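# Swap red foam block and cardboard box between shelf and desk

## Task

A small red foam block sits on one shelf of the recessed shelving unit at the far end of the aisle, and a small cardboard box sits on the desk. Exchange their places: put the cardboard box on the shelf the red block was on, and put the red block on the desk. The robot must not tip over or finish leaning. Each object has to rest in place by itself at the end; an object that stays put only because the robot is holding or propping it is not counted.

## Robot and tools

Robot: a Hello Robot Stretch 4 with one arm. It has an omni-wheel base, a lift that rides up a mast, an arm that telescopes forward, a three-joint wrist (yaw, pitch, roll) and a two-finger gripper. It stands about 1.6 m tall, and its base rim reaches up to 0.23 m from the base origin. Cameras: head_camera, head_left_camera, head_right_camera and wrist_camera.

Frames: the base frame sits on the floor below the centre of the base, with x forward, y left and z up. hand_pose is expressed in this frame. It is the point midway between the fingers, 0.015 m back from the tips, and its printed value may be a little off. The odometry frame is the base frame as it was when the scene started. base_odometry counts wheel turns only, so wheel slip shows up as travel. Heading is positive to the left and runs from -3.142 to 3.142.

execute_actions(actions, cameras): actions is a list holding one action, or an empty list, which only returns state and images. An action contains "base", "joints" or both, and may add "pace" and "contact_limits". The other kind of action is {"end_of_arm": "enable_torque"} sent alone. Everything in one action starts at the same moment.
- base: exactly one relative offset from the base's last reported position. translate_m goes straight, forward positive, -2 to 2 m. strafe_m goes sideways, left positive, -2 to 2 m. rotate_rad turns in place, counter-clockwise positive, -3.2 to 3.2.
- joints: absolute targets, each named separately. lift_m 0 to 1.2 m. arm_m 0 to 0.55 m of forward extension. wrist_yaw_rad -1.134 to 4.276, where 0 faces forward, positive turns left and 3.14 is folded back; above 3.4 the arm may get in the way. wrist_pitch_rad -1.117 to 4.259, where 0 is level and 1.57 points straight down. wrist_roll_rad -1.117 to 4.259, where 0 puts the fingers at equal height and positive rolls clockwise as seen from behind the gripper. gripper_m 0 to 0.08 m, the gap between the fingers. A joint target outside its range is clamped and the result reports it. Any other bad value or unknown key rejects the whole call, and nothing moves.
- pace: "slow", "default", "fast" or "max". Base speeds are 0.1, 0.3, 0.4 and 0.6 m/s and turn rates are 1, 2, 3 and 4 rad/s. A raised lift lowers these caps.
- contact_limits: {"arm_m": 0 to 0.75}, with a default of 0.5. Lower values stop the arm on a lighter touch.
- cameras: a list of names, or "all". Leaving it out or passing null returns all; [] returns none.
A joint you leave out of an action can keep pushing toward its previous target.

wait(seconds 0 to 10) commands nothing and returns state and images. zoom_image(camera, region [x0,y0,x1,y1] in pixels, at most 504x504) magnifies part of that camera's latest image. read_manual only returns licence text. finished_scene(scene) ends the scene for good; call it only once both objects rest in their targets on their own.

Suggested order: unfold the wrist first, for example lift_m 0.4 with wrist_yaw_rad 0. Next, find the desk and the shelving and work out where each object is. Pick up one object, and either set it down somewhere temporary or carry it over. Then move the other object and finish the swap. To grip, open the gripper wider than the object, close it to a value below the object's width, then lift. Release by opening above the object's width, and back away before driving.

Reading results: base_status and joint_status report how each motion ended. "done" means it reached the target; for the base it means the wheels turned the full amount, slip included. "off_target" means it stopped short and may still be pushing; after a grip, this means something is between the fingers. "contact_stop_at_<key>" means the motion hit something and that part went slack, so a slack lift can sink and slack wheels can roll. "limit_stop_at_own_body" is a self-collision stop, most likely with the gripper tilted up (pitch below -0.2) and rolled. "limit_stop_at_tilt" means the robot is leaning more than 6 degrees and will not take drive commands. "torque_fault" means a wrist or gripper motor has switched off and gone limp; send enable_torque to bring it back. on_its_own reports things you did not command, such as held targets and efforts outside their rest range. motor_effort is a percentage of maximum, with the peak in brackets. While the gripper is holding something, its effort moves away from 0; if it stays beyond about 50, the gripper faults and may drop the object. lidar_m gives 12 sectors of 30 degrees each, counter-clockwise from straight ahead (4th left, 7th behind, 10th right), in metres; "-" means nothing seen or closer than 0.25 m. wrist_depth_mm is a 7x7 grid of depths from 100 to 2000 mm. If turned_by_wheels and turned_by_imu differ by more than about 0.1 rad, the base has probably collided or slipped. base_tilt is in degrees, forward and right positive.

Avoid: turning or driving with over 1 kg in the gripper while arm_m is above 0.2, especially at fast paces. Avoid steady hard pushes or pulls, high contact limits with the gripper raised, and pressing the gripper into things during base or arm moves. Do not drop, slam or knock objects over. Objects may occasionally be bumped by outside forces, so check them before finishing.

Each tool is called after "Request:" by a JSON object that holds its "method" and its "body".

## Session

Request:
{"method": "execute_actions", "body": {"actions": []}}

Scene clock: 0.00 s.
base_odometry: x=+0.000 y=+0.000 heading=+0.000 (m, m, rad; odometry frame)
turned_by_wheels: +0.000 (rad since the last result)
turned_by_imu: +0.000 (rad since the last result)
base_tilt: forward=+0.9 right=-0.7 (deg)
lidar_m: 2.13 1.24 1.14 1.19 1.76 1.68 1.77 0.97 0.92 0.98 1.39 1.98
base_status: not commanded
joint_positions: lift_m=+0.241 arm_m=+0.001 wrist_yaw_rad=+3.170 wrist_pitch_rad=-0.003 wrist_roll_rad=-0.018 gripper_m=+0.040
joint_status: not commanded
motor_effort: lift_m=+20 arm_m=-1 wrist_yaw_rad=+1 wrist_pitch_rad=-9 wrist_roll_rad=+0 gripper_m=+0 wheel_0=+0 wheel_1=+0 wheel_2=+0 (%)
hand_pose: x=-0.0431 y=+0.0813 z=+0.4200 quat_wxyz=(-0.014, +0.002, -0.009, +1.000) (m; base frame)
wrist_depth_mm: - 135 144 - 1808 1576 1464 / - 109 136 - 1921 1661 1464 / - 113 138 - 1921 1618 1499 / 139 138 202 - 1863 1661 1464 / 207 - - - 1863 1661 1499 / 216 1499 144 1430 136 1464 1308 / 209 - - - - - 1042
pictures: head_camera, head_left_camera, head_right_camera, wrist_camera
camera_calibration (this result's frames):
wrist_camera: T_world_to_cam=[[-0.0185791, 0.999814, 0.0051921, -0.0811057], [0.0336586, 0.00581549, -0.999416, 0.46882], [-0.999261, -0.0183935, -0.0337604, 0.126274], [0, 0, 0, 1]] pos_world=[0.108894, 0.0806868, 0.47323]
Images, in order (width x height): head_camera 420x560, head_left_camera 420x672, head_right_camera 420x672, wrist_camera 616x392.

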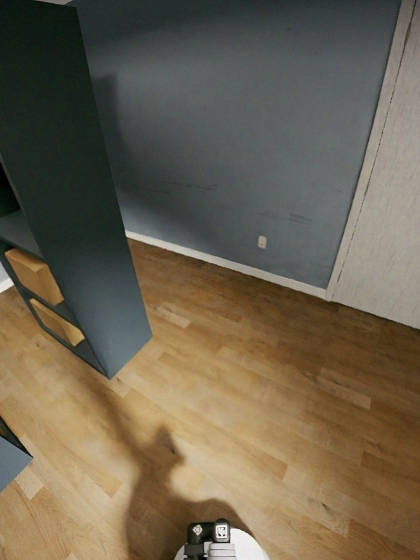

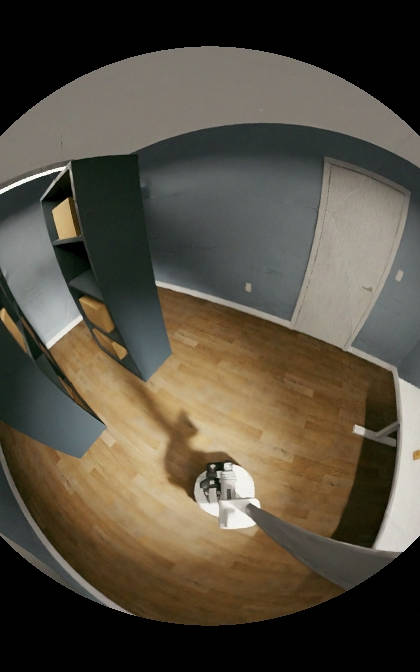

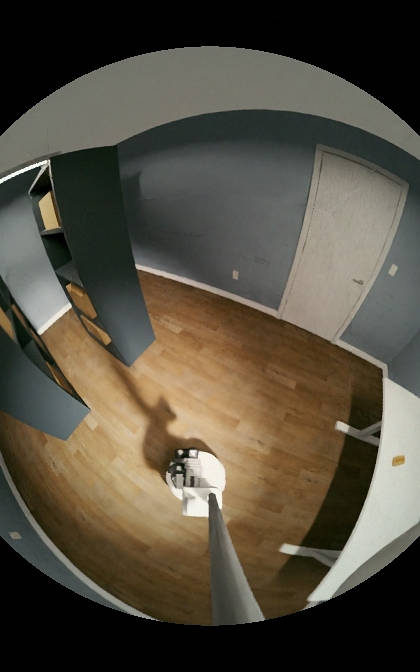

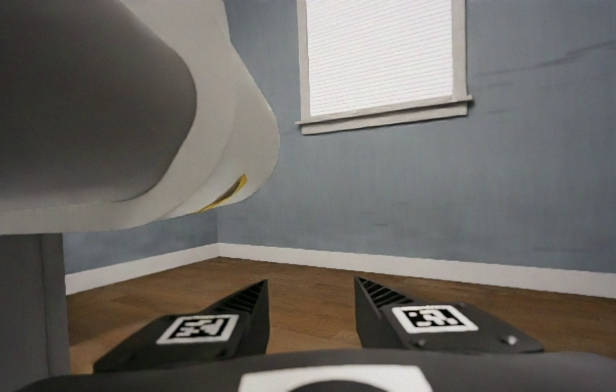

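Request:
{"method": "execute_actions", "body": {"actions": [{"base":{"rotate_rad":-1.95},"joints":{"lift_m":0.78,"wrist_yaw_rad":0,"gripper_m":0.08,"wrist_pitch_rad":0.353},"pace":"fast"}]}}

Scene clock: 5.33 s.
base_odometry: x=+0.000 y=+0.000 heading=-1.949 (m, m, rad; odometry frame)
turned_by_wheels: -1.949 (rad since the last result)
turned_by_imu: -1.992 (rad since the last result)
base_tilt: forward=+0.9 right=-0.7 (deg)
lidar_m: 0.90 1.04 2.03 2.00 1.41 1.23 1.15 1.24 1.72 1.70 1.87 0.91
base_status: done
joint_positions: lift_m=+0.780 arm_m=+0.001 wrist_yaw_rad=+0.000 wrist_pitch_rad=+0.356 wrist_roll_rad=-0.018 gripper_m=+0.080
joint_status: all done
motor_effort: lift_m=+22(24) arm_m=-1(1) wrist_yaw_rad=+0(7) wrist_pitch_rad=-8(5) wrist_roll_rad=+1(1) gripper_m=+2(1) wheel_0=+4(11) wheel_1=+5(13) wheel_2=+2(12) (%)
hand_pose: x=+0.3714 y=-0.0874 z=+0.8839 quat_wxyz=(+0.984, -0.009, +0.177, +0.002) (m; base frame)
wrist_depth_mm: 1537 1499 1464 1430 1308 1308 1281 / 1618 1576 1537 1499 1430 1366 1336 / 1205 1182 1118 1118 1060 1042 1430 / 1281 1808 1756 809 798 778 1464 / 1983 1863 1808 1756 1708 1661 1618 / 1537 1430 1397 1499 1366 132 1464 / - - 145 - - - -
pictures: head_camera, head_left_camera, head_right_camera, wrist_camera
camera_calibration (this result's frames):
wrist_camera: T_world_to_cam=[[-0.00712613, -0.99994, 0.00833842, -0.0888858], [-0.382802, -0.00497558, -0.923817, 1.00633], [0.923803, -0.0097752, -0.382743, 0.148024], [0, 0, 0, 1]] pos_world=[0.247849, -0.0824264, 0.987066]
Images, in order (width x height): head_camera 420x560, head_left_camera 420x672, head_right_camera 420x672, wrist_camera 616x392.

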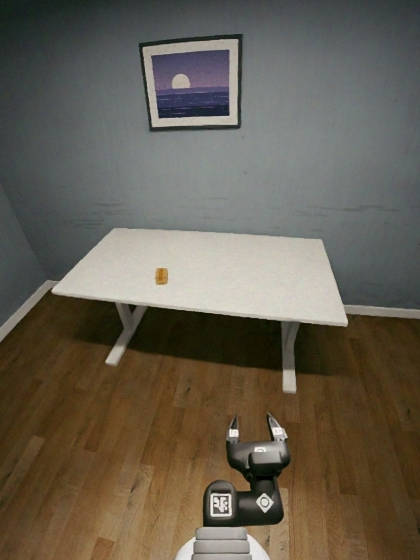

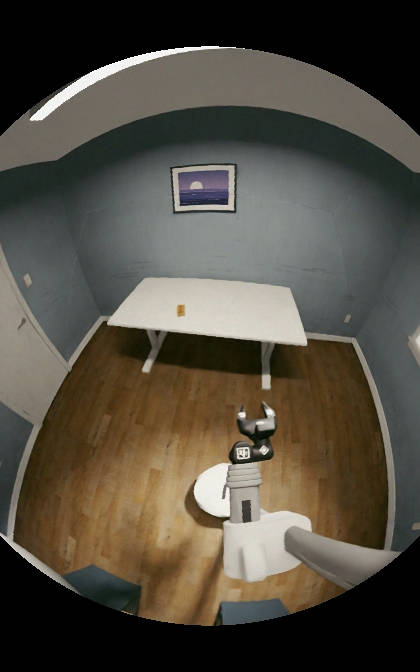

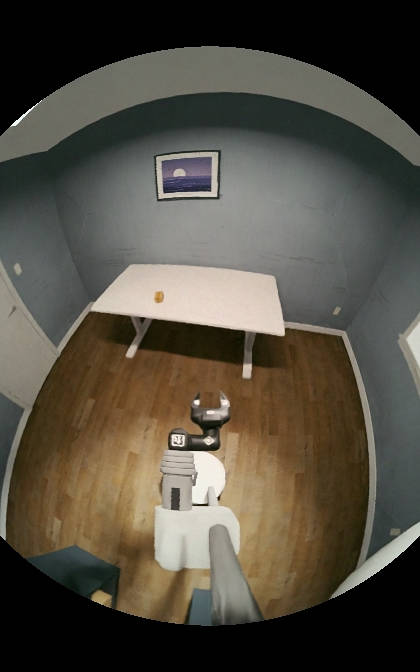

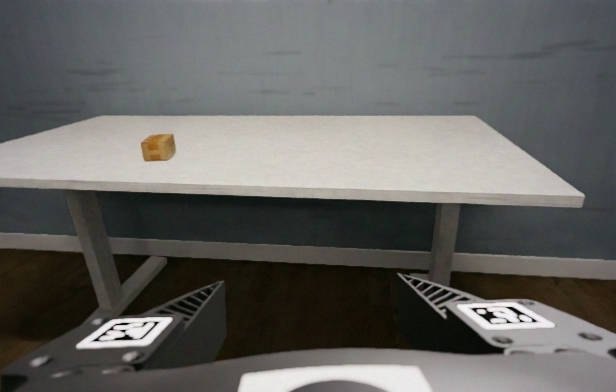

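Request:
{"method": "zoom_image", "body": {"camera": "head_camera", "region": [120, 240, 210, 310]}}

Request:
{"method": "zoom_image", "body": {"camera": "wrist_camera", "region": [100, 100, 220, 190]}}

Region (120, 240, 210, 310) of head_camera's 420x560 image, scaled by 5.600, with more detail than that image has.

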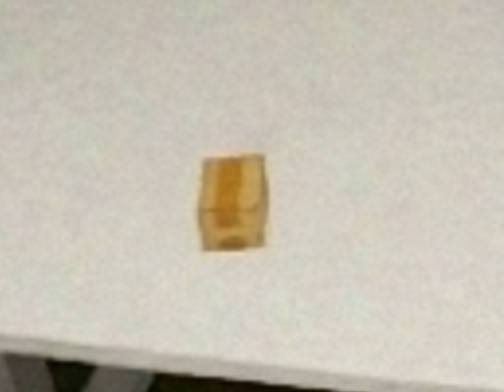

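Region (100, 100, 220, 190) of wrist_camera's 616x392 image, scaled by 4.200; it fills the top 378 rows of this view, and the rest is white.

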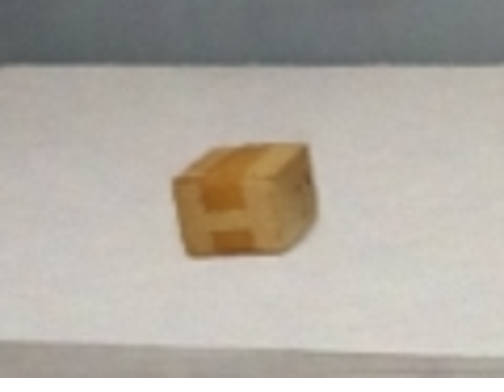

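Request:
{"method": "execute_actions", "body": {"actions": [{"base":{"rotate_rad":0.13},"joints":{"lift_m":0.68},"pace":"fast"}], "cameras": []}}

Request:
{"method": "execute_actions", "body": {"actions": [{"base":{"strafe_m":0.218},"pace":"fast"}], "cameras": []}}

Request:
{"method": "execute_actions", "body": {"actions": [{"base":{"translate_m":0.5},"pace":"fast"}], "cameras": ["head_camera","wrist_camera"]}}

Scene clock: 22.77 s.
base_odometry: x=+0.000 y=+0.000 heading=-1.820 (m, m, rad; odometry frame)
turned_by_wheels: +0.129 (rad since the last result)
turned_by_imu: +0.134 (rad since the last result)
base_tilt: forward=+0.9 right=-0.7 (deg)
lidar_m: 0.91 1.09 1.99 2.01 1.28 1.21 1.15 1.99 1.73 1.69 1.97 0.88
base_status: done
joint_positions: lift_m=+0.680 arm_m=+0.001 wrist_yaw_rad=+0.000 wrist_pitch_rad=+0.356 wrist_roll_rad=-0.018 gripper_m=+0.080
joint_status: all done
motor_effort: lift_m=+16(22) arm_m=-1(1) wrist_yaw_rad=+1(0) wrist_pitch_rad=-8(8) wrist_roll_rad=-1(0) gripper_m=+1(1) wheel_0=-3(9) wheel_1=-4(10) wheel_2=-1(8) (%)
hand_pose: x=+0.3714 y=-0.0874 z=+0.7844 quat_wxyz=(+0.984, -0.009, +0.177, +0.002) (m; base frame)
wrist_depth_mm: 1756 1618 1499 1430 1336 1255 1205 / 1863 1661 1537 1464 1397 1308 1255 / 1983 1281 917 891 741 723 699 / - 1983 1863 1756 1576 1499 1397 / 1808 1661 1708 1708 1618 1576 1464 / 1430 1336 1281 1366 1255 133 1366 / - - 146 - - - -
pictures: none
No camera images: the call's "cameras" was empty. Leave "cameras" out to get every camera's image.

Scene clock: 24.47 s.
base_odometry: x=+0.211 y=-0.054 heading=-1.820 (m, m, rad; odometry frame)
turned_by_wheels: +0.000 (rad since the last result)
turned_by_imu: +0.001 (rad since the last result)
base_tilt: forward=+0.9 right=-0.7 (deg)
lidar_m: 0.99 1.16 1.78 1.82 1.25 1.12 1.12 1.27 1.94 1.90 1.11 0.98
base_status: done
joint_positions: lift_m=+0.680 arm_m=+0.001 wrist_yaw_rad=+0.000 wrist_pitch_rad=+0.356 wrist_roll_rad=-0.018 gripper_m=+0.080
joint_status: not commanded
motor_effort: lift_m=+17(16) arm_m=-1(1) wrist_yaw_rad=+1(0) wrist_pitch_rad=-9(8) wrist_roll_rad=-1(0) gripper_m=+2(1) wheel_0=-1(13) wheel_1=+1(16) wheel_2=+0(1) (%)
hand_pose: x=+0.3714 y=-0.0874 z=+0.7844 quat_wxyz=(+0.984, -0.009, +0.177, +0.002) (m; base frame)
wrist_depth_mm: 1808 1708 1618 1499 1397 1308 1255 / 1921 1808 1661 1537 1430 1366 1308 / 1921 1921 1336 1661 866 831 788 / 1983 - 1863 1756 1708 1537 1430 / 1756 1808 1618 1708 1708 1576 1499 / 1397 1366 1255 1336 1229 133 1255 / - - 146 - - - -
pictures: none
No camera images: the call's "cameras" was empty. Leave "cameras" out to get every camera's image.

Scene clock: 27.07 s.
base_odometry: x=+0.088 y=-0.538 heading=-1.819 (m, m, rad; odometry frame)
turned_by_wheels: +0.001 (rad since the last result)
turned_by_imu: +0.000 (rad since the last result)
base_tilt: forward=+0.9 right=-0.7 (deg)
lidar_m: 0.49 0.61 1.64 1.66 1.98 1.57 1.62 2.36 2.05 2.05 0.58 0.48
base_status: done
joint_positions: lift_m=+0.680 arm_m=+0.001 wrist_yaw_rad=+0.000 wrist_pitch_rad=+0.356 wrist_roll_rad=-0.018 gripper_m=+0.080
joint_status: not commanded
motor_effort: lift_m=+17(17) arm_m=-1(1) wrist_yaw_rad=+1(0) wrist_pitch_rad=-8(8) wrist_roll_rad=+0(0) gripper_m=+1(0) wheel_0=+3(11) wheel_1=+4(9) wheel_2=+0(13) (%)
hand_pose: x=+0.3714 y=-0.0874 z=+0.7843 quat_wxyz=(+0.984, -0.009, +0.177, +0.002) (m; base frame)
wrist_depth_mm: 1255 1160 1098 1008 960 904 866 / 1336 1229 1138 1060 1008 946 917 / 750 723 707 621 661 647 627 / 459 449 439 433 424 418 410 / 1576 379 347 320 314 307 304 / 1366 917 1255 1336 301 133 263 / - - 145 - - - -
pictures: head_camera, wrist_camera
camera_calibration (this result's frames):
wrist_camera: T_world_to_cam=[[-0.00730815, -0.999939, 0.00833845, -0.0880244], [-0.382804, -0.00490592, -0.923817, 0.914362], [0.923801, -0.00994338, -0.382745, 0.10992], [0, 0, 0, 1]] pos_world=[0.247834, -0.0824402, 0.887507]
Images, in order (width x height): head_camera 420x560, wrist_camera 616x392.

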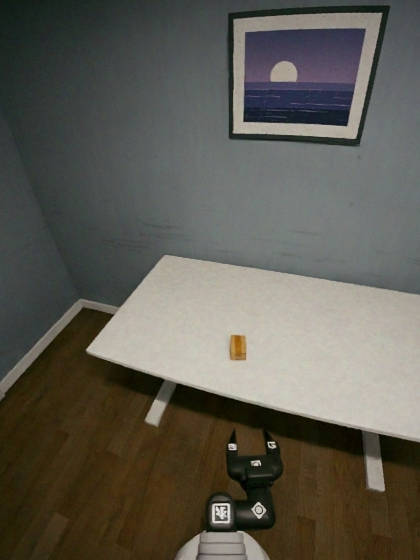

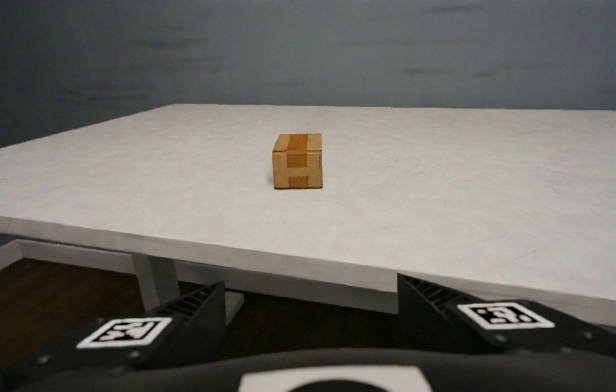

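Request:
{"method": "execute_actions", "body": {"actions": [{"base":{"strafe_m":0.016},"joints":{"lift_m":0.65,"arm_m":0.08}}], "cameras": []}}

Request:
{"method": "execute_actions", "body": {"actions": [{"joints":{"arm_m":0.25},"pace":"fast"}], "cameras": ["wrist_camera"]}}

Scene clock: 32.17 s.
base_odometry: x=+0.104 y=-0.542 heading=-1.819 (m, m, rad; odometry frame)
turned_by_wheels: +0.000 (rad since the last result)
turned_by_imu: +0.001 (rad since the last result)
base_tilt: forward=+0.9 right=-0.7 (deg)
lidar_m: 0.50 0.60 1.58 1.63 1.95 1.54 1.64 2.38 2.05 2.04 0.57 0.52
base_status: done
joint_positions: lift_m=+0.650 arm_m=+0.079 wrist_yaw_rad=+0.000 wrist_pitch_rad=+0.356 wrist_roll_rad=-0.018 gripper_m=+0.080
joint_status: all done
motor_effort: lift_m=+16(15) arm_m=+6(6) wrist_yaw_rad=+0(2) wrist_pitch_rad=-8(8) wrist_roll_rad=+1(1) gripper_m=+1(2) wheel_0=-4(10) wheel_1=+4(10) wheel_2=+0(0) (%)
hand_pose: x=+0.4492 y=-0.0874 z=+0.7544 quat_wxyz=(+0.984, -0.009, +0.177, +0.002) (m; base frame)
wrist_depth_mm: 1138 1098 1008 960 904 842 809 / 1229 1138 1060 1008 931 866 842 / 609 585 574 394 539 530 512 / 370 364 357 353 345 340 336 / 303 279 262 258 254 251 249 / 1336 831 245 1182 219 133 206 / - - 146 - - - -
pictures: none
No camera images: the call's "cameras" was empty. Leave "cameras" out to get every camera's image.

Scene clock: 33.50 s.
base_odometry: x=+0.104 y=-0.542 heading=-1.819 (m, m, rad; odometry frame)
turned_by_wheels: +0.000 (rad since the last result)
turned_by_imu: +0.000 (rad since the last result)
base_tilt: forward=+0.9 right=-0.7 (deg)
lidar_m: 0.56 0.61 1.61 1.65 1.96 1.55 1.62 2.40 2.05 2.05 0.58 0.51
base_status: not commanded
joint_positions: lift_m=+0.650 arm_m=+0.249 wrist_yaw_rad=+0.000 wrist_pitch_rad=+0.356 wrist_roll_rad=-0.018 gripper_m=+0.080
joint_status: all done
motor_effort: lift_m=+16(16) arm_m=+6(8) wrist_yaw_rad=+0(0) wrist_pitch_rad=-8(9) wrist_roll_rad=+0(2) gripper_m=+2(2) wheel_0=-4(4) wheel_1=+4(4) wheel_2=+0(0) (%)
hand_pose: x=+0.6193 y=-0.0874 z=+0.7544 quat_wxyz=(+0.984, -0.009, +0.177, +0.002) (m; base frame)
wrist_depth_mm: 960 891 842 798 750 699 676 / 1042 960 891 842 788 750 707 / 597 585 569 549 535 517 508 / 368 362 355 219 342 334 334 / 266 263 258 196 239 249 247 / 208 206 187 202 185 132 204 / - - 146 - - - -
pictures: wrist_camera
camera_calibration (this result's frames):
wrist_camera: T_world_to_cam=[[-0.00718038, -0.999939, 0.00833821, -0.0860167], [-0.382802, -0.00495461, -0.923817, 0.981582], [0.923802, -0.00982525, -0.382744, -0.130523], [0, 0, 0, 1]] pos_world=[0.495712, -0.0824305, 0.857563]
Images, in order (width x height): wrist_camera 616x392.

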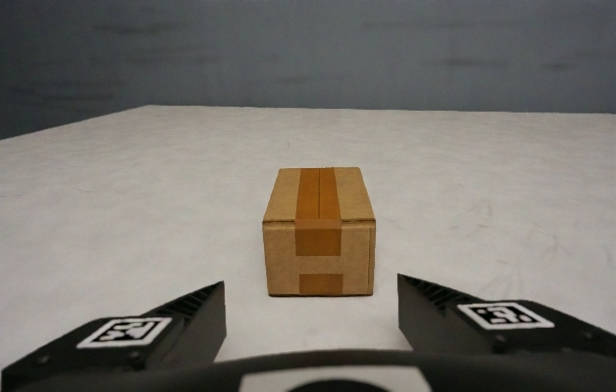

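Request:
{"method": "execute_actions", "body": {"actions": [{"base":{"strafe_m":-0.007},"joints":{"lift_m":0.646,"arm_m":0.27}}], "cameras": []}}

Request:
{"method": "execute_actions", "body": {"actions": [{"joints":{"arm_m":0.343}}], "cameras": ["wrist_camera"]}}

Scene clock: 39.43 s.
base_odometry: x=+0.097 y=-0.541 heading=-1.819 (m, m, rad; odometry frame)
turned_by_wheels: +0.000 (rad since the last result)
turned_by_imu: +0.001 (rad since the last result)
base_tilt: forward=+0.9 right=-0.7 (deg)
lidar_m: 0.58 0.61 1.63 1.66 1.95 1.55 1.65 2.39 2.04 2.04 0.56 0.49
base_status: done
joint_positions: lift_m=+0.646 arm_m=+0.269 wrist_yaw_rad=+0.000 wrist_pitch_rad=+0.356 wrist_roll_rad=-0.018 gripper_m=+0.080
joint_status: all done
motor_effort: lift_m=+16(16) arm_m=+6(5) wrist_yaw_rad=+1(0) wrist_pitch_rad=-8(9) wrist_roll_rad=+0(0) gripper_m=+1(1) wheel_0=+3(10) wheel_1=-5(11) wheel_2=+0(0) (%)
hand_pose: x=+0.6392 y=-0.0874 z=+0.7504 quat_wxyz=(+0.984, -0.009, +0.177, +0.002) (m; base frame)
wrist_depth_mm: 946 891 831 778 732 691 654 / 1025 931 866 820 778 723 683 / 585 569 549 530 517 500 488 / 357 349 343 208 330 325 322 / 258 254 238 172 244 241 239 / 202 200 180 181 179 133 198 / - - 145 - - - -
pictures: none
No camera images: the call's "cameras" was empty. Leave "cameras" out to get every camera's image.

Scene clock: 40.57 s.
base_odometry: x=+0.097 y=-0.541 heading=-1.819 (m, m, rad; odometry frame)
turned_by_wheels: +0.000 (rad since the last result)
turned_by_imu: +0.000 (rad since the last result)
base_tilt: forward=+0.9 right=-0.7 (deg)
lidar_m: 0.51 0.61 1.62 1.63 1.97 1.57 1.63 2.39 2.04 2.02 0.59 0.50
base_status: not commanded
joint_positions: lift_m=+0.646 arm_m=+0.342 wrist_yaw_rad=+0.000 wrist_pitch_rad=+0.356 wrist_roll_rad=-0.018 gripper_m=+0.080
joint_status: all done
motor_effort: lift_m=+16(16) arm_m=+6(4) wrist_yaw_rad=+0(1) wrist_pitch_rad=-9(9) wrist_roll_rad=+1(0) gripper_m=+2(1) wheel_0=+3(3) wheel_1=-5(5) wheel_2=+0(0) (%)
hand_pose: x=+0.7122 y=-0.0874 z=+0.7504 quat_wxyz=(+0.984, -0.009, +0.177, +0.002) (m; base frame)
wrist_depth_mm: 866 798 750 707 668 627 597 / 917 854 798 750 691 661 634 / 580 564 549 530 521 508 484 / 357 351 343 336 332 324 322 / 257 255 239 153 230 240 238 / 202 200 126 121 125 133 198 / - - 108 - - - -
pictures: wrist_camera
camera_calibration (this result's frames):
wrist_camera: T_world_to_cam=[[-0.00728367, -0.999939, 0.00833871, -0.0852632], [-0.382845, -0.00491508, -0.923799, 1.01348], [0.923784, -0.00992109, -0.382786, -0.217891], [0, 0, 0, 1]] pos_world=[0.58867, -0.0824384, 0.853559]
Images, in order (width x height): wrist_camera 616x392.

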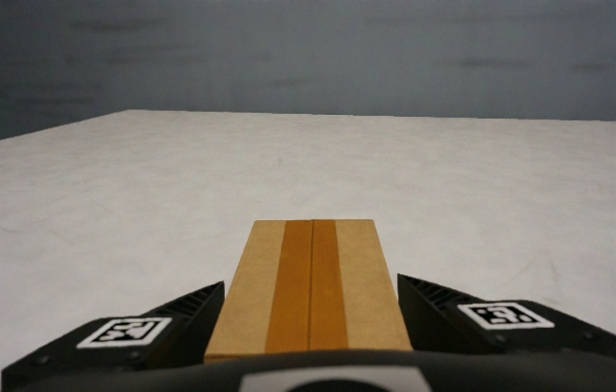

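Request:
{"method": "execute_actions", "body": {"actions": [{"joints":{"gripper_m":0.045}}], "cameras": []}}

Request:
{"method": "execute_actions", "body": {"actions": [{"joints":{"lift_m":0.70}}], "cameras": ["wrist_camera"]}}

Scene clock: 43.97 s.
base_odometry: x=+0.097 y=-0.541 heading=-1.819 (m, m, rad; odometry frame)
turned_by_wheels: +0.000 (rad since the last result)
turned_by_imu: +0.001 (rad since the last result)
base_tilt: forward=+0.9 right=-0.7 (deg)
lidar_m: 0.49 0.62 1.61 1.66 1.98 1.56 1.63 2.39 2.06 2.06 0.55 0.50
base_status: not commanded
joint_positions: lift_m=+0.646 arm_m=+0.342 wrist_yaw_rad=+0.000 wrist_pitch_rad=+0.356 wrist_roll_rad=-0.018 gripper_m=+0.059
joint_status: gripper_m off_target (ended at +0.059, target +0.045)
on_its_own: gripper_m is held at +0.054, not at your +0.045, by its contact guard: the fingers met something
motor_effort: lift_m=+16(16) arm_m=+6(6) wrist_yaw_rad=+1(1) wrist_pitch_rad=-7(9) wrist_roll_rad=+1(0) gripper_m=-39(43) wheel_0=+2(3) wheel_1=-5(5) wheel_2=+0(0) (%)
hand_pose: x=+0.7122 y=-0.0874 z=+0.7504 quat_wxyz=(+0.984, -0.009, +0.177, +0.002) (m; base frame)
wrist_depth_mm: 842 798 750 707 668 627 597 / 931 854 809 750 699 661 627 / 580 564 544 530 517 500 488 / 355 351 343 338 330 325 320 / 257 254 238 153 232 241 239 / 202 199 126 121 119 199 194 / 172 - - - - - -
pictures: none
No camera images: the call's "cameras" was empty. Leave "cameras" out to get every camera's image.

Scene clock: 45.10 s.
base_odometry: x=+0.097 y=-0.541 heading=-1.819 (m, m, rad; odometry frame)
turned_by_wheels: +0.000 (rad since the last result)
turned_by_imu: +0.000 (rad since the last result)
base_tilt: forward=+0.9 right=-0.7 (deg)
lidar_m: 0.49 0.64 1.61 1.65 1.95 1.56 1.65 2.41 2.05 2.05 0.60 0.50
base_status: not commanded
joint_positions: lift_m=+0.700 arm_m=+0.342 wrist_yaw_rad=+0.000 wrist_pitch_rad=+0.357 wrist_roll_rad=-0.018 gripper_m=+0.059
joint_status: all done
on_its_own: gripper_m is held at +0.054, not at your +0.045, by its contact guard: the fingers met something
motor_effort: lift_m=+23(20) arm_m=+6(6) wrist_yaw_rad=+0(0) wrist_pitch_rad=-11(11) wrist_roll_rad=+2(1) gripper_m=-39(40) wheel_0=+3(3) wheel_1=-5(5) wheel_2=+0(0) (%)
hand_pose: x=+0.7122 y=-0.0874 z=+0.8037 quat_wxyz=(+0.984, -0.009, +0.177, +0.002) (m; base frame)
wrist_depth_mm: 878 798 750 707 661 634 597 / 931 854 798 750 691 661 627 / 976 788 768 759 723 676 654 / 504 492 480 473 462 455 445 / 362 355 334 153 324 338 336 / 283 279 127 120 119 278 268 / 241 - - - - - -
pictures: wrist_camera
camera_calibration (this result's frames):
wrist_camera: T_world_to_cam=[[-0.00729993, -0.999938, 0.00834936, -0.0857099], [-0.383573, -0.00491086, -0.923498, 1.06297], [0.923482, -0.00994406, -0.383513, -0.196645], [0, 0, 0, 1]] pos_world=[0.588698, -0.08244, 0.906948]
Images, in order (width x height): wrist_camera 616x392.

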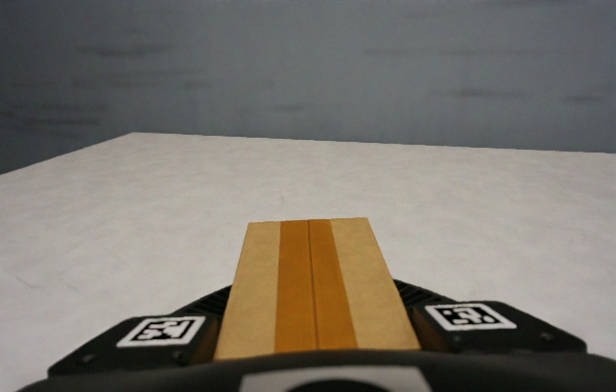

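Request:
{"method": "execute_actions", "body": {"actions": [{"base":{"rotate_rad":2.77},"joints":{"arm_m":0.003,"lift_m":0.72}}], "cameras": ["head_camera","head_left_camera","head_right_camera"]}}

Scene clock: 51.33 s.
base_odometry: x=+0.097 y=-0.541 heading=+0.950 (m, m, rad; odometry frame)
turned_by_wheels: +2.769 (rad since the last result)
turned_by_imu: +2.835 (rad since the last result)
base_tilt: forward=+0.9 right=-0.7 (deg)
lidar_m: 1.55 1.66 2.21 2.02 0.77 0.52 0.49 0.51 0.70 1.62 1.68 1.66
base_status: done
joint_positions: lift_m=+0.720 arm_m=+0.004 wrist_yaw_rad=+0.000 wrist_pitch_rad=+0.357 wrist_roll_rad=-0.018 gripper_m=+0.059
joint_status: all done
on_its_own: gripper_m is held at +0.054, not at your +0.045, by its contact guard: the fingers met something
motor_effort: lift_m=+22(26) arm_m=-6(10) wrist_yaw_rad=+0(2) wrist_pitch_rad=-12(11) wrist_roll_rad=+1(2) gripper_m=-39(39) wheel_0=-4(11) wheel_1=-6(12) wheel_2=-3(10) (%)
hand_pose: x=+0.3743 y=-0.0874 z=+0.8237 quat_wxyz=(+0.984, -0.009, +0.177, +0.002) (m; base frame)
wrist_depth_mm: 1160 - - 1255 1255 - 1921 / 1229 - - 1336 1366 - 1983 / 1281 1921 - 1397 1430 - 1983 / 1366 1708 - 1464 - - - / 1464 1576 1708 153 1576 1756 1708 / 1430 1430 127 120 119 1430 1366 / 1255 - - - - - -
pictures: head_camera, head_left_camera, head_right_camera
Images, in order (width x height): head_camera 420x560, head_left_camera 420x672, head_right_camera 420x672.

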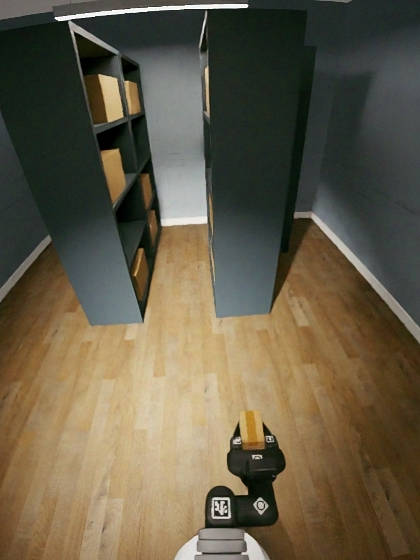

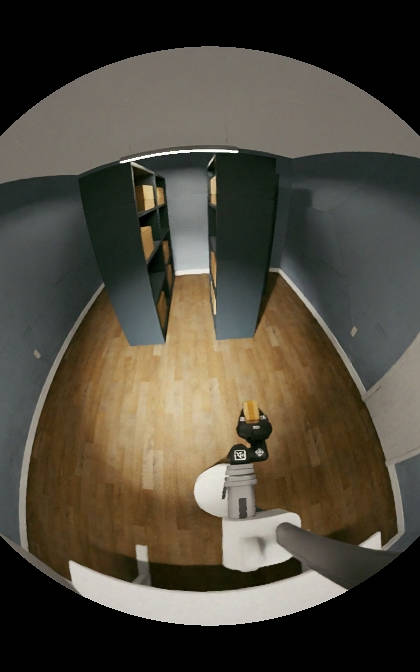

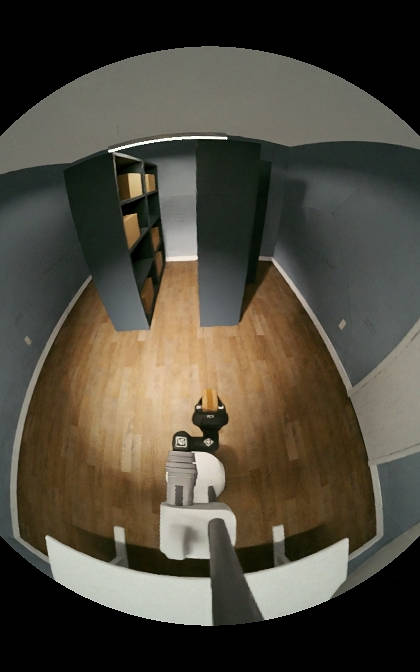

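Request:
{"method": "execute_actions", "body": {"actions": [{"base":{"rotate_rad":0.07}}], "cameras": []}}

Request:
{"method": "execute_actions", "body": {"actions": [{"base":{"strafe_m":0.195},"pace":"fast"}], "cameras": []}}

Request:
{"method": "execute_actions", "body": {"actions": [{"base":{"translate_m":1.05},"pace":"fast"}], "cameras": ["head_camera"]}}

Scene clock: 61.33 s.
base_odometry: x=+0.097 y=-0.541 heading=+1.019 (m, m, rad; odometry frame)
turned_by_wheels: +0.069 (rad since the last result)
turned_by_imu: +0.072 (rad since the last result)
base_tilt: forward=+0.9 right=-0.7 (deg)
lidar_m: 1.57 1.64 2.16 2.01 0.69 0.55 0.49 0.53 0.75 1.63 1.68 1.60
base_status: done
joint_positions: lift_m=+0.720 arm_m=+0.004 wrist_yaw_rad=+0.000 wrist_pitch_rad=+0.357 wrist_roll_rad=-0.018 gripper_m=+0.059
joint_status: not commanded
on_its_own: gripper_m is held at +0.054, not at your +0.045, by its contact guard: the fingers met something
motor_effort: lift_m=+22(22) arm_m=-6(6) wrist_yaw_rad=+1(2) wrist_pitch_rad=-11(11) wrist_roll_rad=+1(1) gripper_m=-39(39) wheel_0=-4(7) wheel_1=-6(10) wheel_2=-3(9) (%)
hand_pose: x=+0.3743 y=-0.0874 z=+0.8237 quat_wxyz=(+0.984, -0.009, +0.177, +0.002) (m; base frame)
wrist_depth_mm: 1205 1397 - 1281 1205 - - / 1281 1281 - 1336 1308 - - / 1336 1397 - 1430 1397 - - / 1464 1464 - - 1499 - - / 1708 1618 1756 153 1576 1756 1756 / 1430 1464 126 120 119 1430 1366 / 1229 - - - - - -
pictures: none
No camera images: the call's "cameras" was empty. Leave "cameras" out to get every camera's image.

Scene clock: 62.97 s.
base_odometry: x=-0.069 y=-0.438 heading=+1.019 (m, m, rad; odometry frame)
turned_by_wheels: +0.000 (rad since the last result)
turned_by_imu: +0.000 (rad since the last result)
base_tilt: forward=+0.9 right=-0.7 (deg)
lidar_m: 1.58 1.63 1.95 1.84 0.72 0.54 0.49 0.52 0.72 1.82 1.88 1.60
base_status: done
joint_positions: lift_m=+0.720 arm_m=+0.004 wrist_yaw_rad=+0.000 wrist_pitch_rad=+0.357 wrist_roll_rad=-0.018 gripper_m=+0.059
joint_status: not commanded
on_its_own: gripper_m is held at +0.054, not at your +0.045, by its contact guard: the fingers met something
motor_effort: lift_m=+22(22) arm_m=-6(6) wrist_yaw_rad=+1(3) wrist_pitch_rad=-11(11) wrist_roll_rad=+1(0) gripper_m=-39(38) wheel_0=-1(15) wheel_1=+1(14) wheel_2=+0(2) (%)
hand_pose: x=+0.3743 y=-0.0874 z=+0.8237 quat_wxyz=(+0.984, -0.009, +0.177, +0.002) (m; base frame)
wrist_depth_mm: 1229 1205 - - 1229 1255 - / - 1281 - - 1308 1336 - / - 1397 - - 1397 - - / - 1464 1863 - 1464 - - / 1863 1537 1537 153 1576 1661 1756 / 1464 1430 127 120 119 1430 1336 / 1255 - - - - - -
pictures: none
No camera images: the call's "cameras" was empty. Leave "cameras" out to get every camera's image.

Scene clock: 66.97 s.
base_odometry: x=+0.481 y=+0.456 heading=+1.019 (m, m, rad; odometry frame)
turned_by_wheels: +0.001 (rad since the last result)
turned_by_imu: -0.002 (rad since the last result)
base_tilt: forward=+0.9 right=-0.7 (deg)
lidar_m: 1.06 0.60 0.73 1.87 1.96 1.61 1.58 1.66 1.92 1.85 0.72 0.58
base_status: done
joint_positions: lift_m=+0.720 arm_m=+0.004 wrist_yaw_rad=+0.000 wrist_pitch_rad=+0.357 wrist_roll_rad=-0.018 gripper_m=+0.059
joint_status: not commanded
on_its_own: gripper_m is held at +0.054, not at your +0.045, by its contact guard: the fingers met something
motor_effort: lift_m=+22(22) arm_m=-6(6) wrist_yaw_rad=+0(0) wrist_pitch_rad=-10(11) wrist_roll_rad=+1(0) gripper_m=-38(39) wheel_0=+2(10) wheel_1=+4(11) wheel_2=+2(14) (%)
hand_pose: x=+0.3742 y=-0.0874 z=+0.8237 quat_wxyz=(+0.984, -0.009, +0.177, +0.002) (m; base frame)
wrist_depth_mm: 707 1060 1983 1983 1060 1078 285 / 1098 1098 - - 1118 1098 287 / 1160 1182 - - 866 615 289 / 1098 1138 1921 - 891 654 304 / 778 1042 1397 152 699 683 324 / 634 904 126 120 119 355 343 / 539 - - - - - -
pictures: head_camera
Images, in order (width x height): head_camera 420x560.

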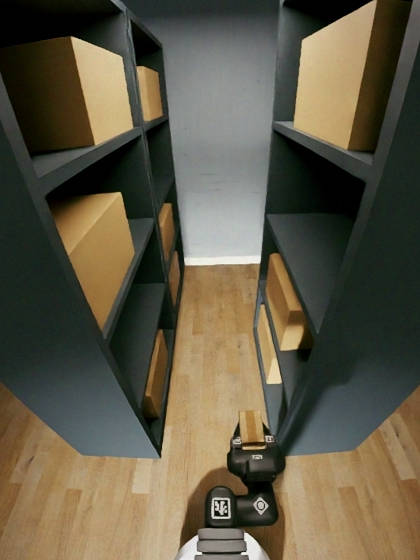

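Request:
{"method": "execute_actions", "body": {"actions": [{"base":{"translate_m":1.0},"pace":"fast"}], "cameras": ["head_camera"]}}

Scene clock: 74.50 s.
base_odometry: x=+1.005 y=+1.308 heading=+1.020 (m, m, rad; odometry frame)
turned_by_wheels: +0.001 (rad since the last result)
turned_by_imu: -0.001 (rad since the last result)
base_tilt: forward=+0.9 right=-0.7 (deg)
lidar_m: 1.34 0.46 0.32 0.30 0.33 0.47 2.95 0.38 0.27 0.25 0.27 0.38
base_status: done
joint_positions: lift_m=+0.720 arm_m=+0.004 wrist_yaw_rad=+0.000 wrist_pitch_rad=+0.357 wrist_roll_rad=-0.018 gripper_m=+0.059
joint_status: not commanded
on_its_own: gripper_m is held at +0.054, not at your +0.045, by its contact guard: the fingers met something
motor_effort: lift_m=+22(22) arm_m=-6(6) wrist_yaw_rad=+1(1) wrist_pitch_rad=-11(11) wrist_roll_rad=+1(1) gripper_m=-40(38) wheel_0=+4(9) wheel_1=+6(11) wheel_2=-1(14) (%)
hand_pose: x=+0.3742 y=-0.0874 z=+0.8237 quat_wxyz=(+0.984, -0.009, +0.177, +0.002) (m; base frame)
wrist_depth_mm: 946 1008 1042 1042 1042 1025 1025 / 1042 1042 1098 1118 1118 1118 1078 / 676 1098 1160 1182 1182 1182 1182 / 634 991 1229 1255 1255 1255 1042 / 627 1229 1281 153 1308 1366 1281 / 609 931 127 120 119 1308 946 / 715 - - - - - -
pictures: head_camera
Images, in order (width x height): head_camera 420x560.

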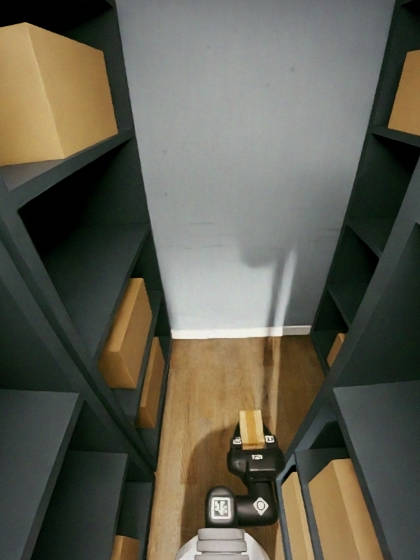

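Request:
{"method": "execute_actions", "body": {"actions": [{"base":{"strafe_m":0.03}}], "cameras": []}}

Request:
{"method": "execute_actions", "body": {"actions": [{"base":{"translate_m":0.68},"pace":"fast"}], "cameras": ["head_camera","head_right_camera"]}}

Scene clock: 78.20 s.
base_odometry: x=+0.979 y=+1.323 heading=+1.020 (m, m, rad; odometry frame)
turned_by_wheels: +0.000 (rad since the last result)
turned_by_imu: +0.001 (rad since the last result)
base_tilt: forward=+0.9 right=-0.7 (deg)
lidar_m: 1.30 0.44 0.30 0.28 0.29 0.42 3.44 0.45 0.31 0.29 0.30 0.42
base_status: done
joint_positions: lift_m=+0.720 arm_m=+0.004 wrist_yaw_rad=+0.000 wrist_pitch_rad=+0.357 wrist_roll_rad=-0.018 gripper_m=+0.059
joint_status: not commanded
on_its_own: gripper_m is held at +0.054, not at your +0.045, by its contact guard: the fingers met something
motor_effort: lift_m=+22(22) arm_m=-6(6) wrist_yaw_rad=+1(2) wrist_pitch_rad=-12(11) wrist_roll_rad=+2(1) gripper_m=-38(38) wheel_0=-2(10) wheel_1=+4(14) wheel_2=+0(0) (%)
hand_pose: x=+0.3742 y=-0.0874 z=+0.8237 quat_wxyz=(+0.984, -0.009, +0.177, +0.002) (m; base frame)
wrist_depth_mm: 683 1008 1025 1042 1060 1060 1025 / 1042 1042 1078 1118 1098 1138 1078 / 627 1078 1182 1160 1160 1182 1160 / 585 904 1255 1255 1281 1255 1042 / 591 1229 1308 153 1336 1336 1281 / 580 904 127 120 119 1308 960 / 517 - - - - - -
pictures: none
No camera images: the call's "cameras" was empty. Leave "cameras" out to get every camera's image.

Scene clock: 81.27 s.
base_odometry: x=+1.335 y=+1.903 heading=+1.021 (m, m, rad; odometry frame)
turned_by_wheels: +0.001 (rad since the last result)
turned_by_imu: -0.001 (rad since the last result)
base_tilt: forward=+0.9 right=-0.7 (deg)
lidar_m: 0.66 0.45 0.32 0.29 0.31 0.44 1.19 0.41 0.38 0.72 0.77 0.72
base_status: done
joint_positions: lift_m=+0.720 arm_m=+0.004 wrist_yaw_rad=+0.000 wrist_pitch_rad=+0.357 wrist_roll_rad=-0.018 gripper_m=+0.059
joint_status: not commanded
on_its_own: gripper_m is held at +0.054, not at your +0.045, by its contact guard: the fingers met something
motor_effort: lift_m=+22(22) arm_m=-6(6) wrist_yaw_rad=+1(2) wrist_pitch_rad=-11(11) wrist_roll_rad=+2(1) gripper_m=-39(38) wheel_0=+4(9) wheel_1=+5(11) wheel_2=+1(14) (%)
hand_pose: x=+0.3742 y=-0.0874 z=+0.8237 quat_wxyz=(+0.984, -0.009, +0.177, +0.002) (m; base frame)
wrist_depth_mm: 402 404 407 410 413 418 415 / 421 427 430 433 436 439 439 / 449 452 452 459 462 466 469 / 480 480 488 492 488 496 500 / 512 517 512 152 521 535 539 / 539 539 127 120 119 554 580 / 535 - - - - - -
pictures: head_camera, head_right_camera
Images, in order (width x height): head_camera 420x560, head_right_camera 420x672.

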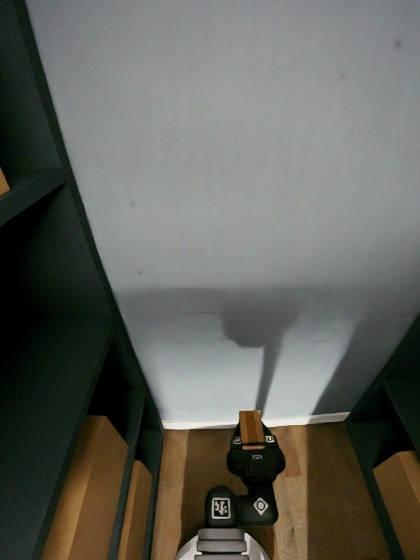

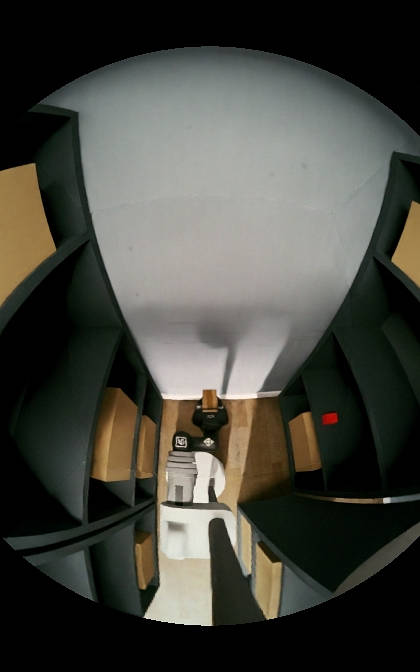

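Request:
{"method": "execute_actions", "body": {"actions": [{"base":{"rotate_rad":-1.515}}]}}

Scene clock: 87.67 s.
base_odometry: x=+1.334 y=+1.903 heading=-0.493 (m, m, rad; odometry frame)
turned_by_wheels: -1.514 (rad since the last result)
turned_by_imu: -1.547 (rad since the last result)
base_tilt: forward=+0.9 right=-0.7 (deg)
lidar_m: 0.72 0.76 0.70 0.66 0.42 0.29 0.29 0.32 0.47 1.03 0.40 0.38
base_status: done
joint_positions: lift_m=+0.720 arm_m=+0.004 wrist_yaw_rad=+0.000 wrist_pitch_rad=+0.357 wrist_roll_rad=-0.018 gripper_m=+0.059
joint_status: not commanded
on_its_own: gripper_m is held at +0.054, not at your +0.045, by its contact guard: the fingers met something
motor_effort: lift_m=+22(22) arm_m=-6(6) wrist_yaw_rad=+1(1) wrist_pitch_rad=-11(11) wrist_roll_rad=+0(0) gripper_m=-38(39) wheel_0=+4(8) wheel_1=+5(11) wheel_2=+1(9) (%)
hand_pose: x=+0.3742 y=-0.0874 z=+0.8238 quat_wxyz=(+0.984, -0.009, +0.177, +0.001) (m; base frame)
wrist_depth_mm: 609 676 788 878 466 389 271 / 931 946 946 931 539 392 271 / 960 991 991 976 647 394 272 / 946 1042 1042 1008 661 399 273 / 778 715 723 153 574 399 274 / 668 634 127 120 119 338 276 / 917 - - - - - -
pictures: head_camera, head_left_camera, head_right_camera, wrist_camera
camera_calibration (this result's frames):
wrist_camera: T_world_to_cam=[[-0.0075414, -0.999937, 0.00834964, -0.0883024], [-0.383633, -0.00481784, -0.923473, 0.951901], [0.923455, -0.0101675, -0.383573, 0.123179], [0, 0, 0, 1]] pos_world=[0.250765, -0.0824583, 0.92704]
Images, in order (width x height): head_camera 420x560, head_left_camera 420x672, head_right_camera 420x672, wrist_camera 616x392.

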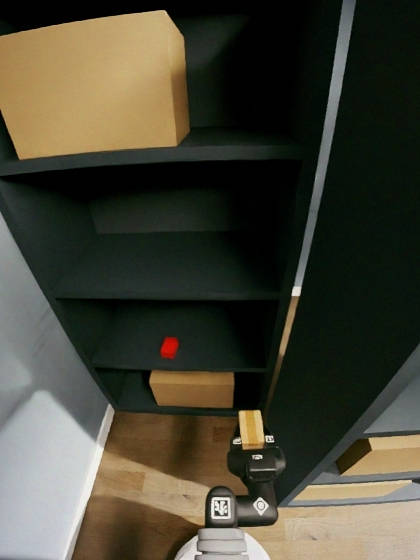

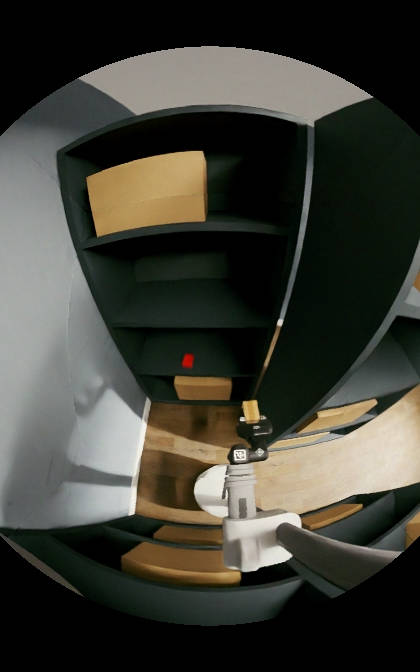

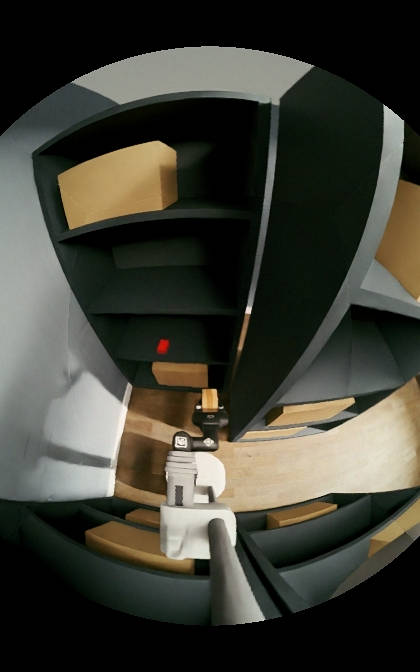

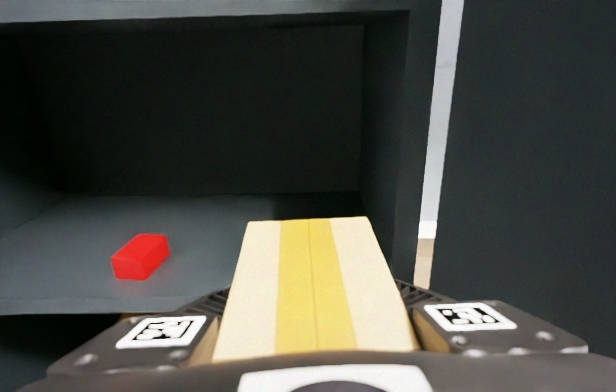

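Request:
{"method": "zoom_image", "body": {"camera": "wrist_camera", "region": [70, 200, 230, 320]}}

Request:
{"method": "zoom_image", "body": {"camera": "head_camera", "region": [130, 310, 220, 380]}}

Region (70, 200, 230, 320) of wrist_camera's 616x392 image, scaled by 3.150; it fills the top 378 rows of this view, and the rest is white.

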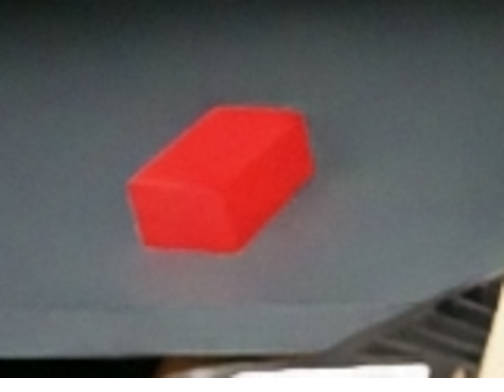

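Region (130, 310, 220, 380) of head_camera's 420x560 image, scaled by 5.600, with more detail than that image has.

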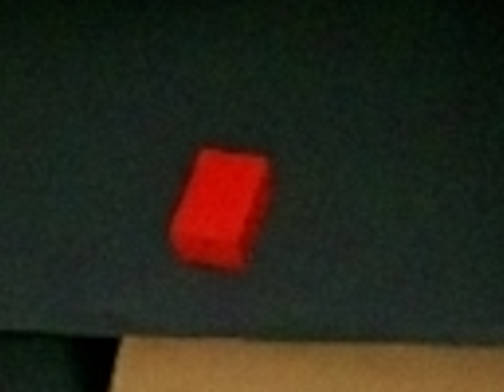

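Request:
{"method": "execute_actions", "body": {"actions": [{"base":{"strafe_m":0.12},"joints":{"lift_m":0.56}}], "cameras": ["wrist_camera"]}}

Scene clock: 106.00 s.
base_odometry: x=+1.391 y=+2.009 heading=-0.493 (m, m, rad; odometry frame)
turned_by_wheels: +0.000 (rad since the last result)
turned_by_imu: +0.002 (rad since the last result)
base_tilt: forward=+0.9 right=-0.7 (deg)
lidar_m: 0.71 0.77 0.57 0.55 0.40 0.30 0.28 0.29 0.45 1.06 0.45 0.55
base_status: done
joint_positions: lift_m=+0.560 arm_m=+0.004 wrist_yaw_rad=+0.000 wrist_pitch_rad=+0.357 wrist_roll_rad=-0.018 gripper_m=+0.059
joint_status: all done
on_its_own: gripper_m is held at +0.054, not at your +0.045, by its contact guard: the fingers met something
motor_effort: lift_m=+17(20) arm_m=-6(6) wrist_yaw_rad=+1(1) wrist_pitch_rad=-12(11) wrist_roll_rad=+1(1) gripper_m=-39(38) wheel_0=-3(13) wheel_1=+4(13) wheel_2=+0(1) (%)
hand_pose: x=+0.3742 y=-0.0874 z=+0.6642 quat_wxyz=(+0.984, -0.009, +0.177, +0.002) (m; base frame)
wrist_depth_mm: 820 891 878 866 866 517 439 / 809 946 960 931 917 517 442 / 820 976 976 960 831 559 445 / 634 621 603 603 585 559 449 / 768 1060 768 153 866 603 445 / 809 676 127 120 119 564 439 / 778 - - - - - -
pictures: wrist_camera
camera_calibration (this result's frames):
wrist_camera: T_world_to_cam=[[-0.0072879, -0.999939, 0.00835008, -0.0870147], [-0.383698, -0.0049148, -0.923446, 0.804532], [0.92343, -0.00993389, -0.383638, 0.0620238], [0, 0, 0, 1]] pos_world=[0.250788, -0.0824392, 0.767463]
Images, in order (width x height): wrist_camera 616x392.

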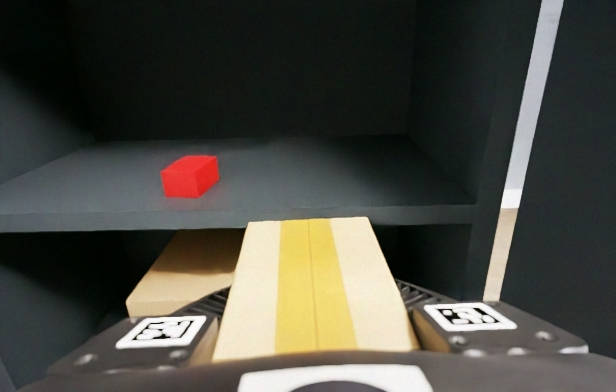

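Request:
{"method": "execute_actions", "body": {"actions": [{"joints":{"arm_m":0.49,"lift_m":0.53},"pace":"fast"}], "cameras": ["head_camera","wrist_camera"]}}

Scene clock: 112.37 s.
base_odometry: x=+1.391 y=+2.009 heading=-0.493 (m, m, rad; odometry frame)
turned_by_wheels: +0.000 (rad since the last result)
turned_by_imu: +0.001 (rad since the last result)
base_tilt: forward=+0.9 right=-0.6 (deg)
lidar_m: 0.70 0.77 0.57 0.55 0.40 0.31 0.28 0.30 0.43 1.02 0.47 0.54
base_status: not commanded
joint_positions: lift_m=+0.530 arm_m=+0.489 wrist_yaw_rad=+0.000 wrist_pitch_rad=+0.357 wrist_roll_rad=-0.018 gripper_m=+0.059
joint_status: all done
on_its_own: gripper_m is held at +0.054, not at your +0.045, by its contact guard: the fingers met something
motor_effort: lift_m=+17(15) arm_m=+6(4) wrist_yaw_rad=+0(0) wrist_pitch_rad=-11(13) wrist_roll_rad=+1(0) gripper_m=-39(40) wheel_0=-3(3) wheel_1=+3(3) wheel_2=+0(0) (%)
hand_pose: x=+0.8592 y=-0.0874 z=+0.6342 quat_wxyz=(+0.984, -0.009, +0.177, +0.002) (m; base frame)
wrist_depth_mm: 439 433 436 433 433 430 379 / 466 462 462 459 452 455 384 / 492 488 488 484 480 484 384 / 512 508 508 508 500 488 387 / 394 389 366 152 353 368 351 / 309 306 127 120 119 304 291 / 255 - - - - - -
pictures: head_camera, wrist_camera
camera_calibration (this result's frames):
wrist_camera: T_world_to_cam=[[-0.00715101, -0.99994, 0.00834895, -0.0833194], [-0.383604, -0.00496726, -0.923484, 0.962829], [0.92347, -0.00980654, -0.383545, -0.397382], [0, 0, 0, 1]] pos_world=[0.73572, -0.0824287, 0.73744]
Images, in order (width x height): head_camera 420x560, wrist_camera 616x392.

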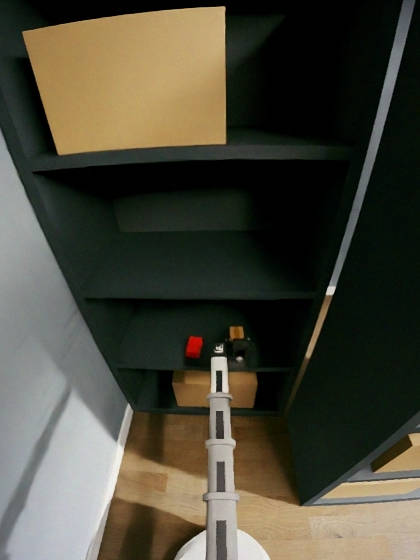

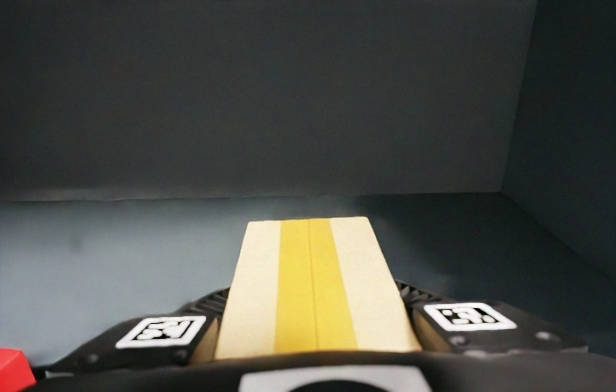

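Request:
{"method": "execute_actions", "body": {"actions": [{"joints":{"lift_m":0.463}}], "cameras": ["wrist_camera"]}}

Scene clock: 115.50 s.
base_odometry: x=+1.391 y=+2.009 heading=-0.493 (m, m, rad; odometry frame)
turned_by_wheels: +0.000 (rad since the last result)
turned_by_imu: +0.001 (rad since the last result)
base_tilt: forward=+1.0 right=-0.7 (deg)
lidar_m: 0.72 0.74 0.59 0.54 0.43 0.30 0.29 0.33 0.44 1.02 0.47 0.53
base_status: not commanded
joint_positions: lift_m=+0.463 arm_m=+0.489 wrist_yaw_rad=+0.000 wrist_pitch_rad=+0.357 wrist_roll_rad=-0.018 gripper_m=+0.059
joint_status: all done
on_its_own: gripper_m is held at +0.054, not at your +0.045, by its contact guard: the fingers met something
motor_effort: lift_m=+16(15) arm_m=+6(6) wrist_yaw_rad=+0(1) wrist_pitch_rad=-11(11) wrist_roll_rad=+0(3) gripper_m=-38(38) wheel_0=-3(3) wheel_1=+3(3) wheel_2=+0(0) (%)
hand_pose: x=+0.8592 y=-0.0874 z=+0.5672 quat_wxyz=(+0.984, -0.009, +0.177, +0.002) (m; base frame)
wrist_depth_mm: 436 433 433 433 433 430 382 / 466 462 459 459 459 455 384 / 488 484 480 477 473 469 384 / 364 357 351 343 338 332 325 / 263 259 244 152 236 246 243 / 206 203 127 120 119 203 198 / 175 - - - - - -
pictures: wrist_camera
camera_calibration (this result's frames):
wrist_camera: T_world_to_cam=[[-0.00716705, -0.999939, 0.00834914, -0.08275], [-0.383623, -0.00496109, -0.923476, 0.901008], [0.923462, -0.00982153, -0.383565, -0.423045], [0, 0, 0, 1]] pos_world=[0.73572, -0.0824299, 0.670485]
Images, in order (width x height): wrist_camera 616x392.

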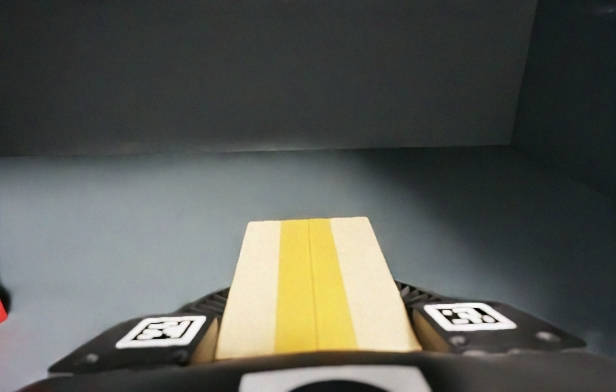

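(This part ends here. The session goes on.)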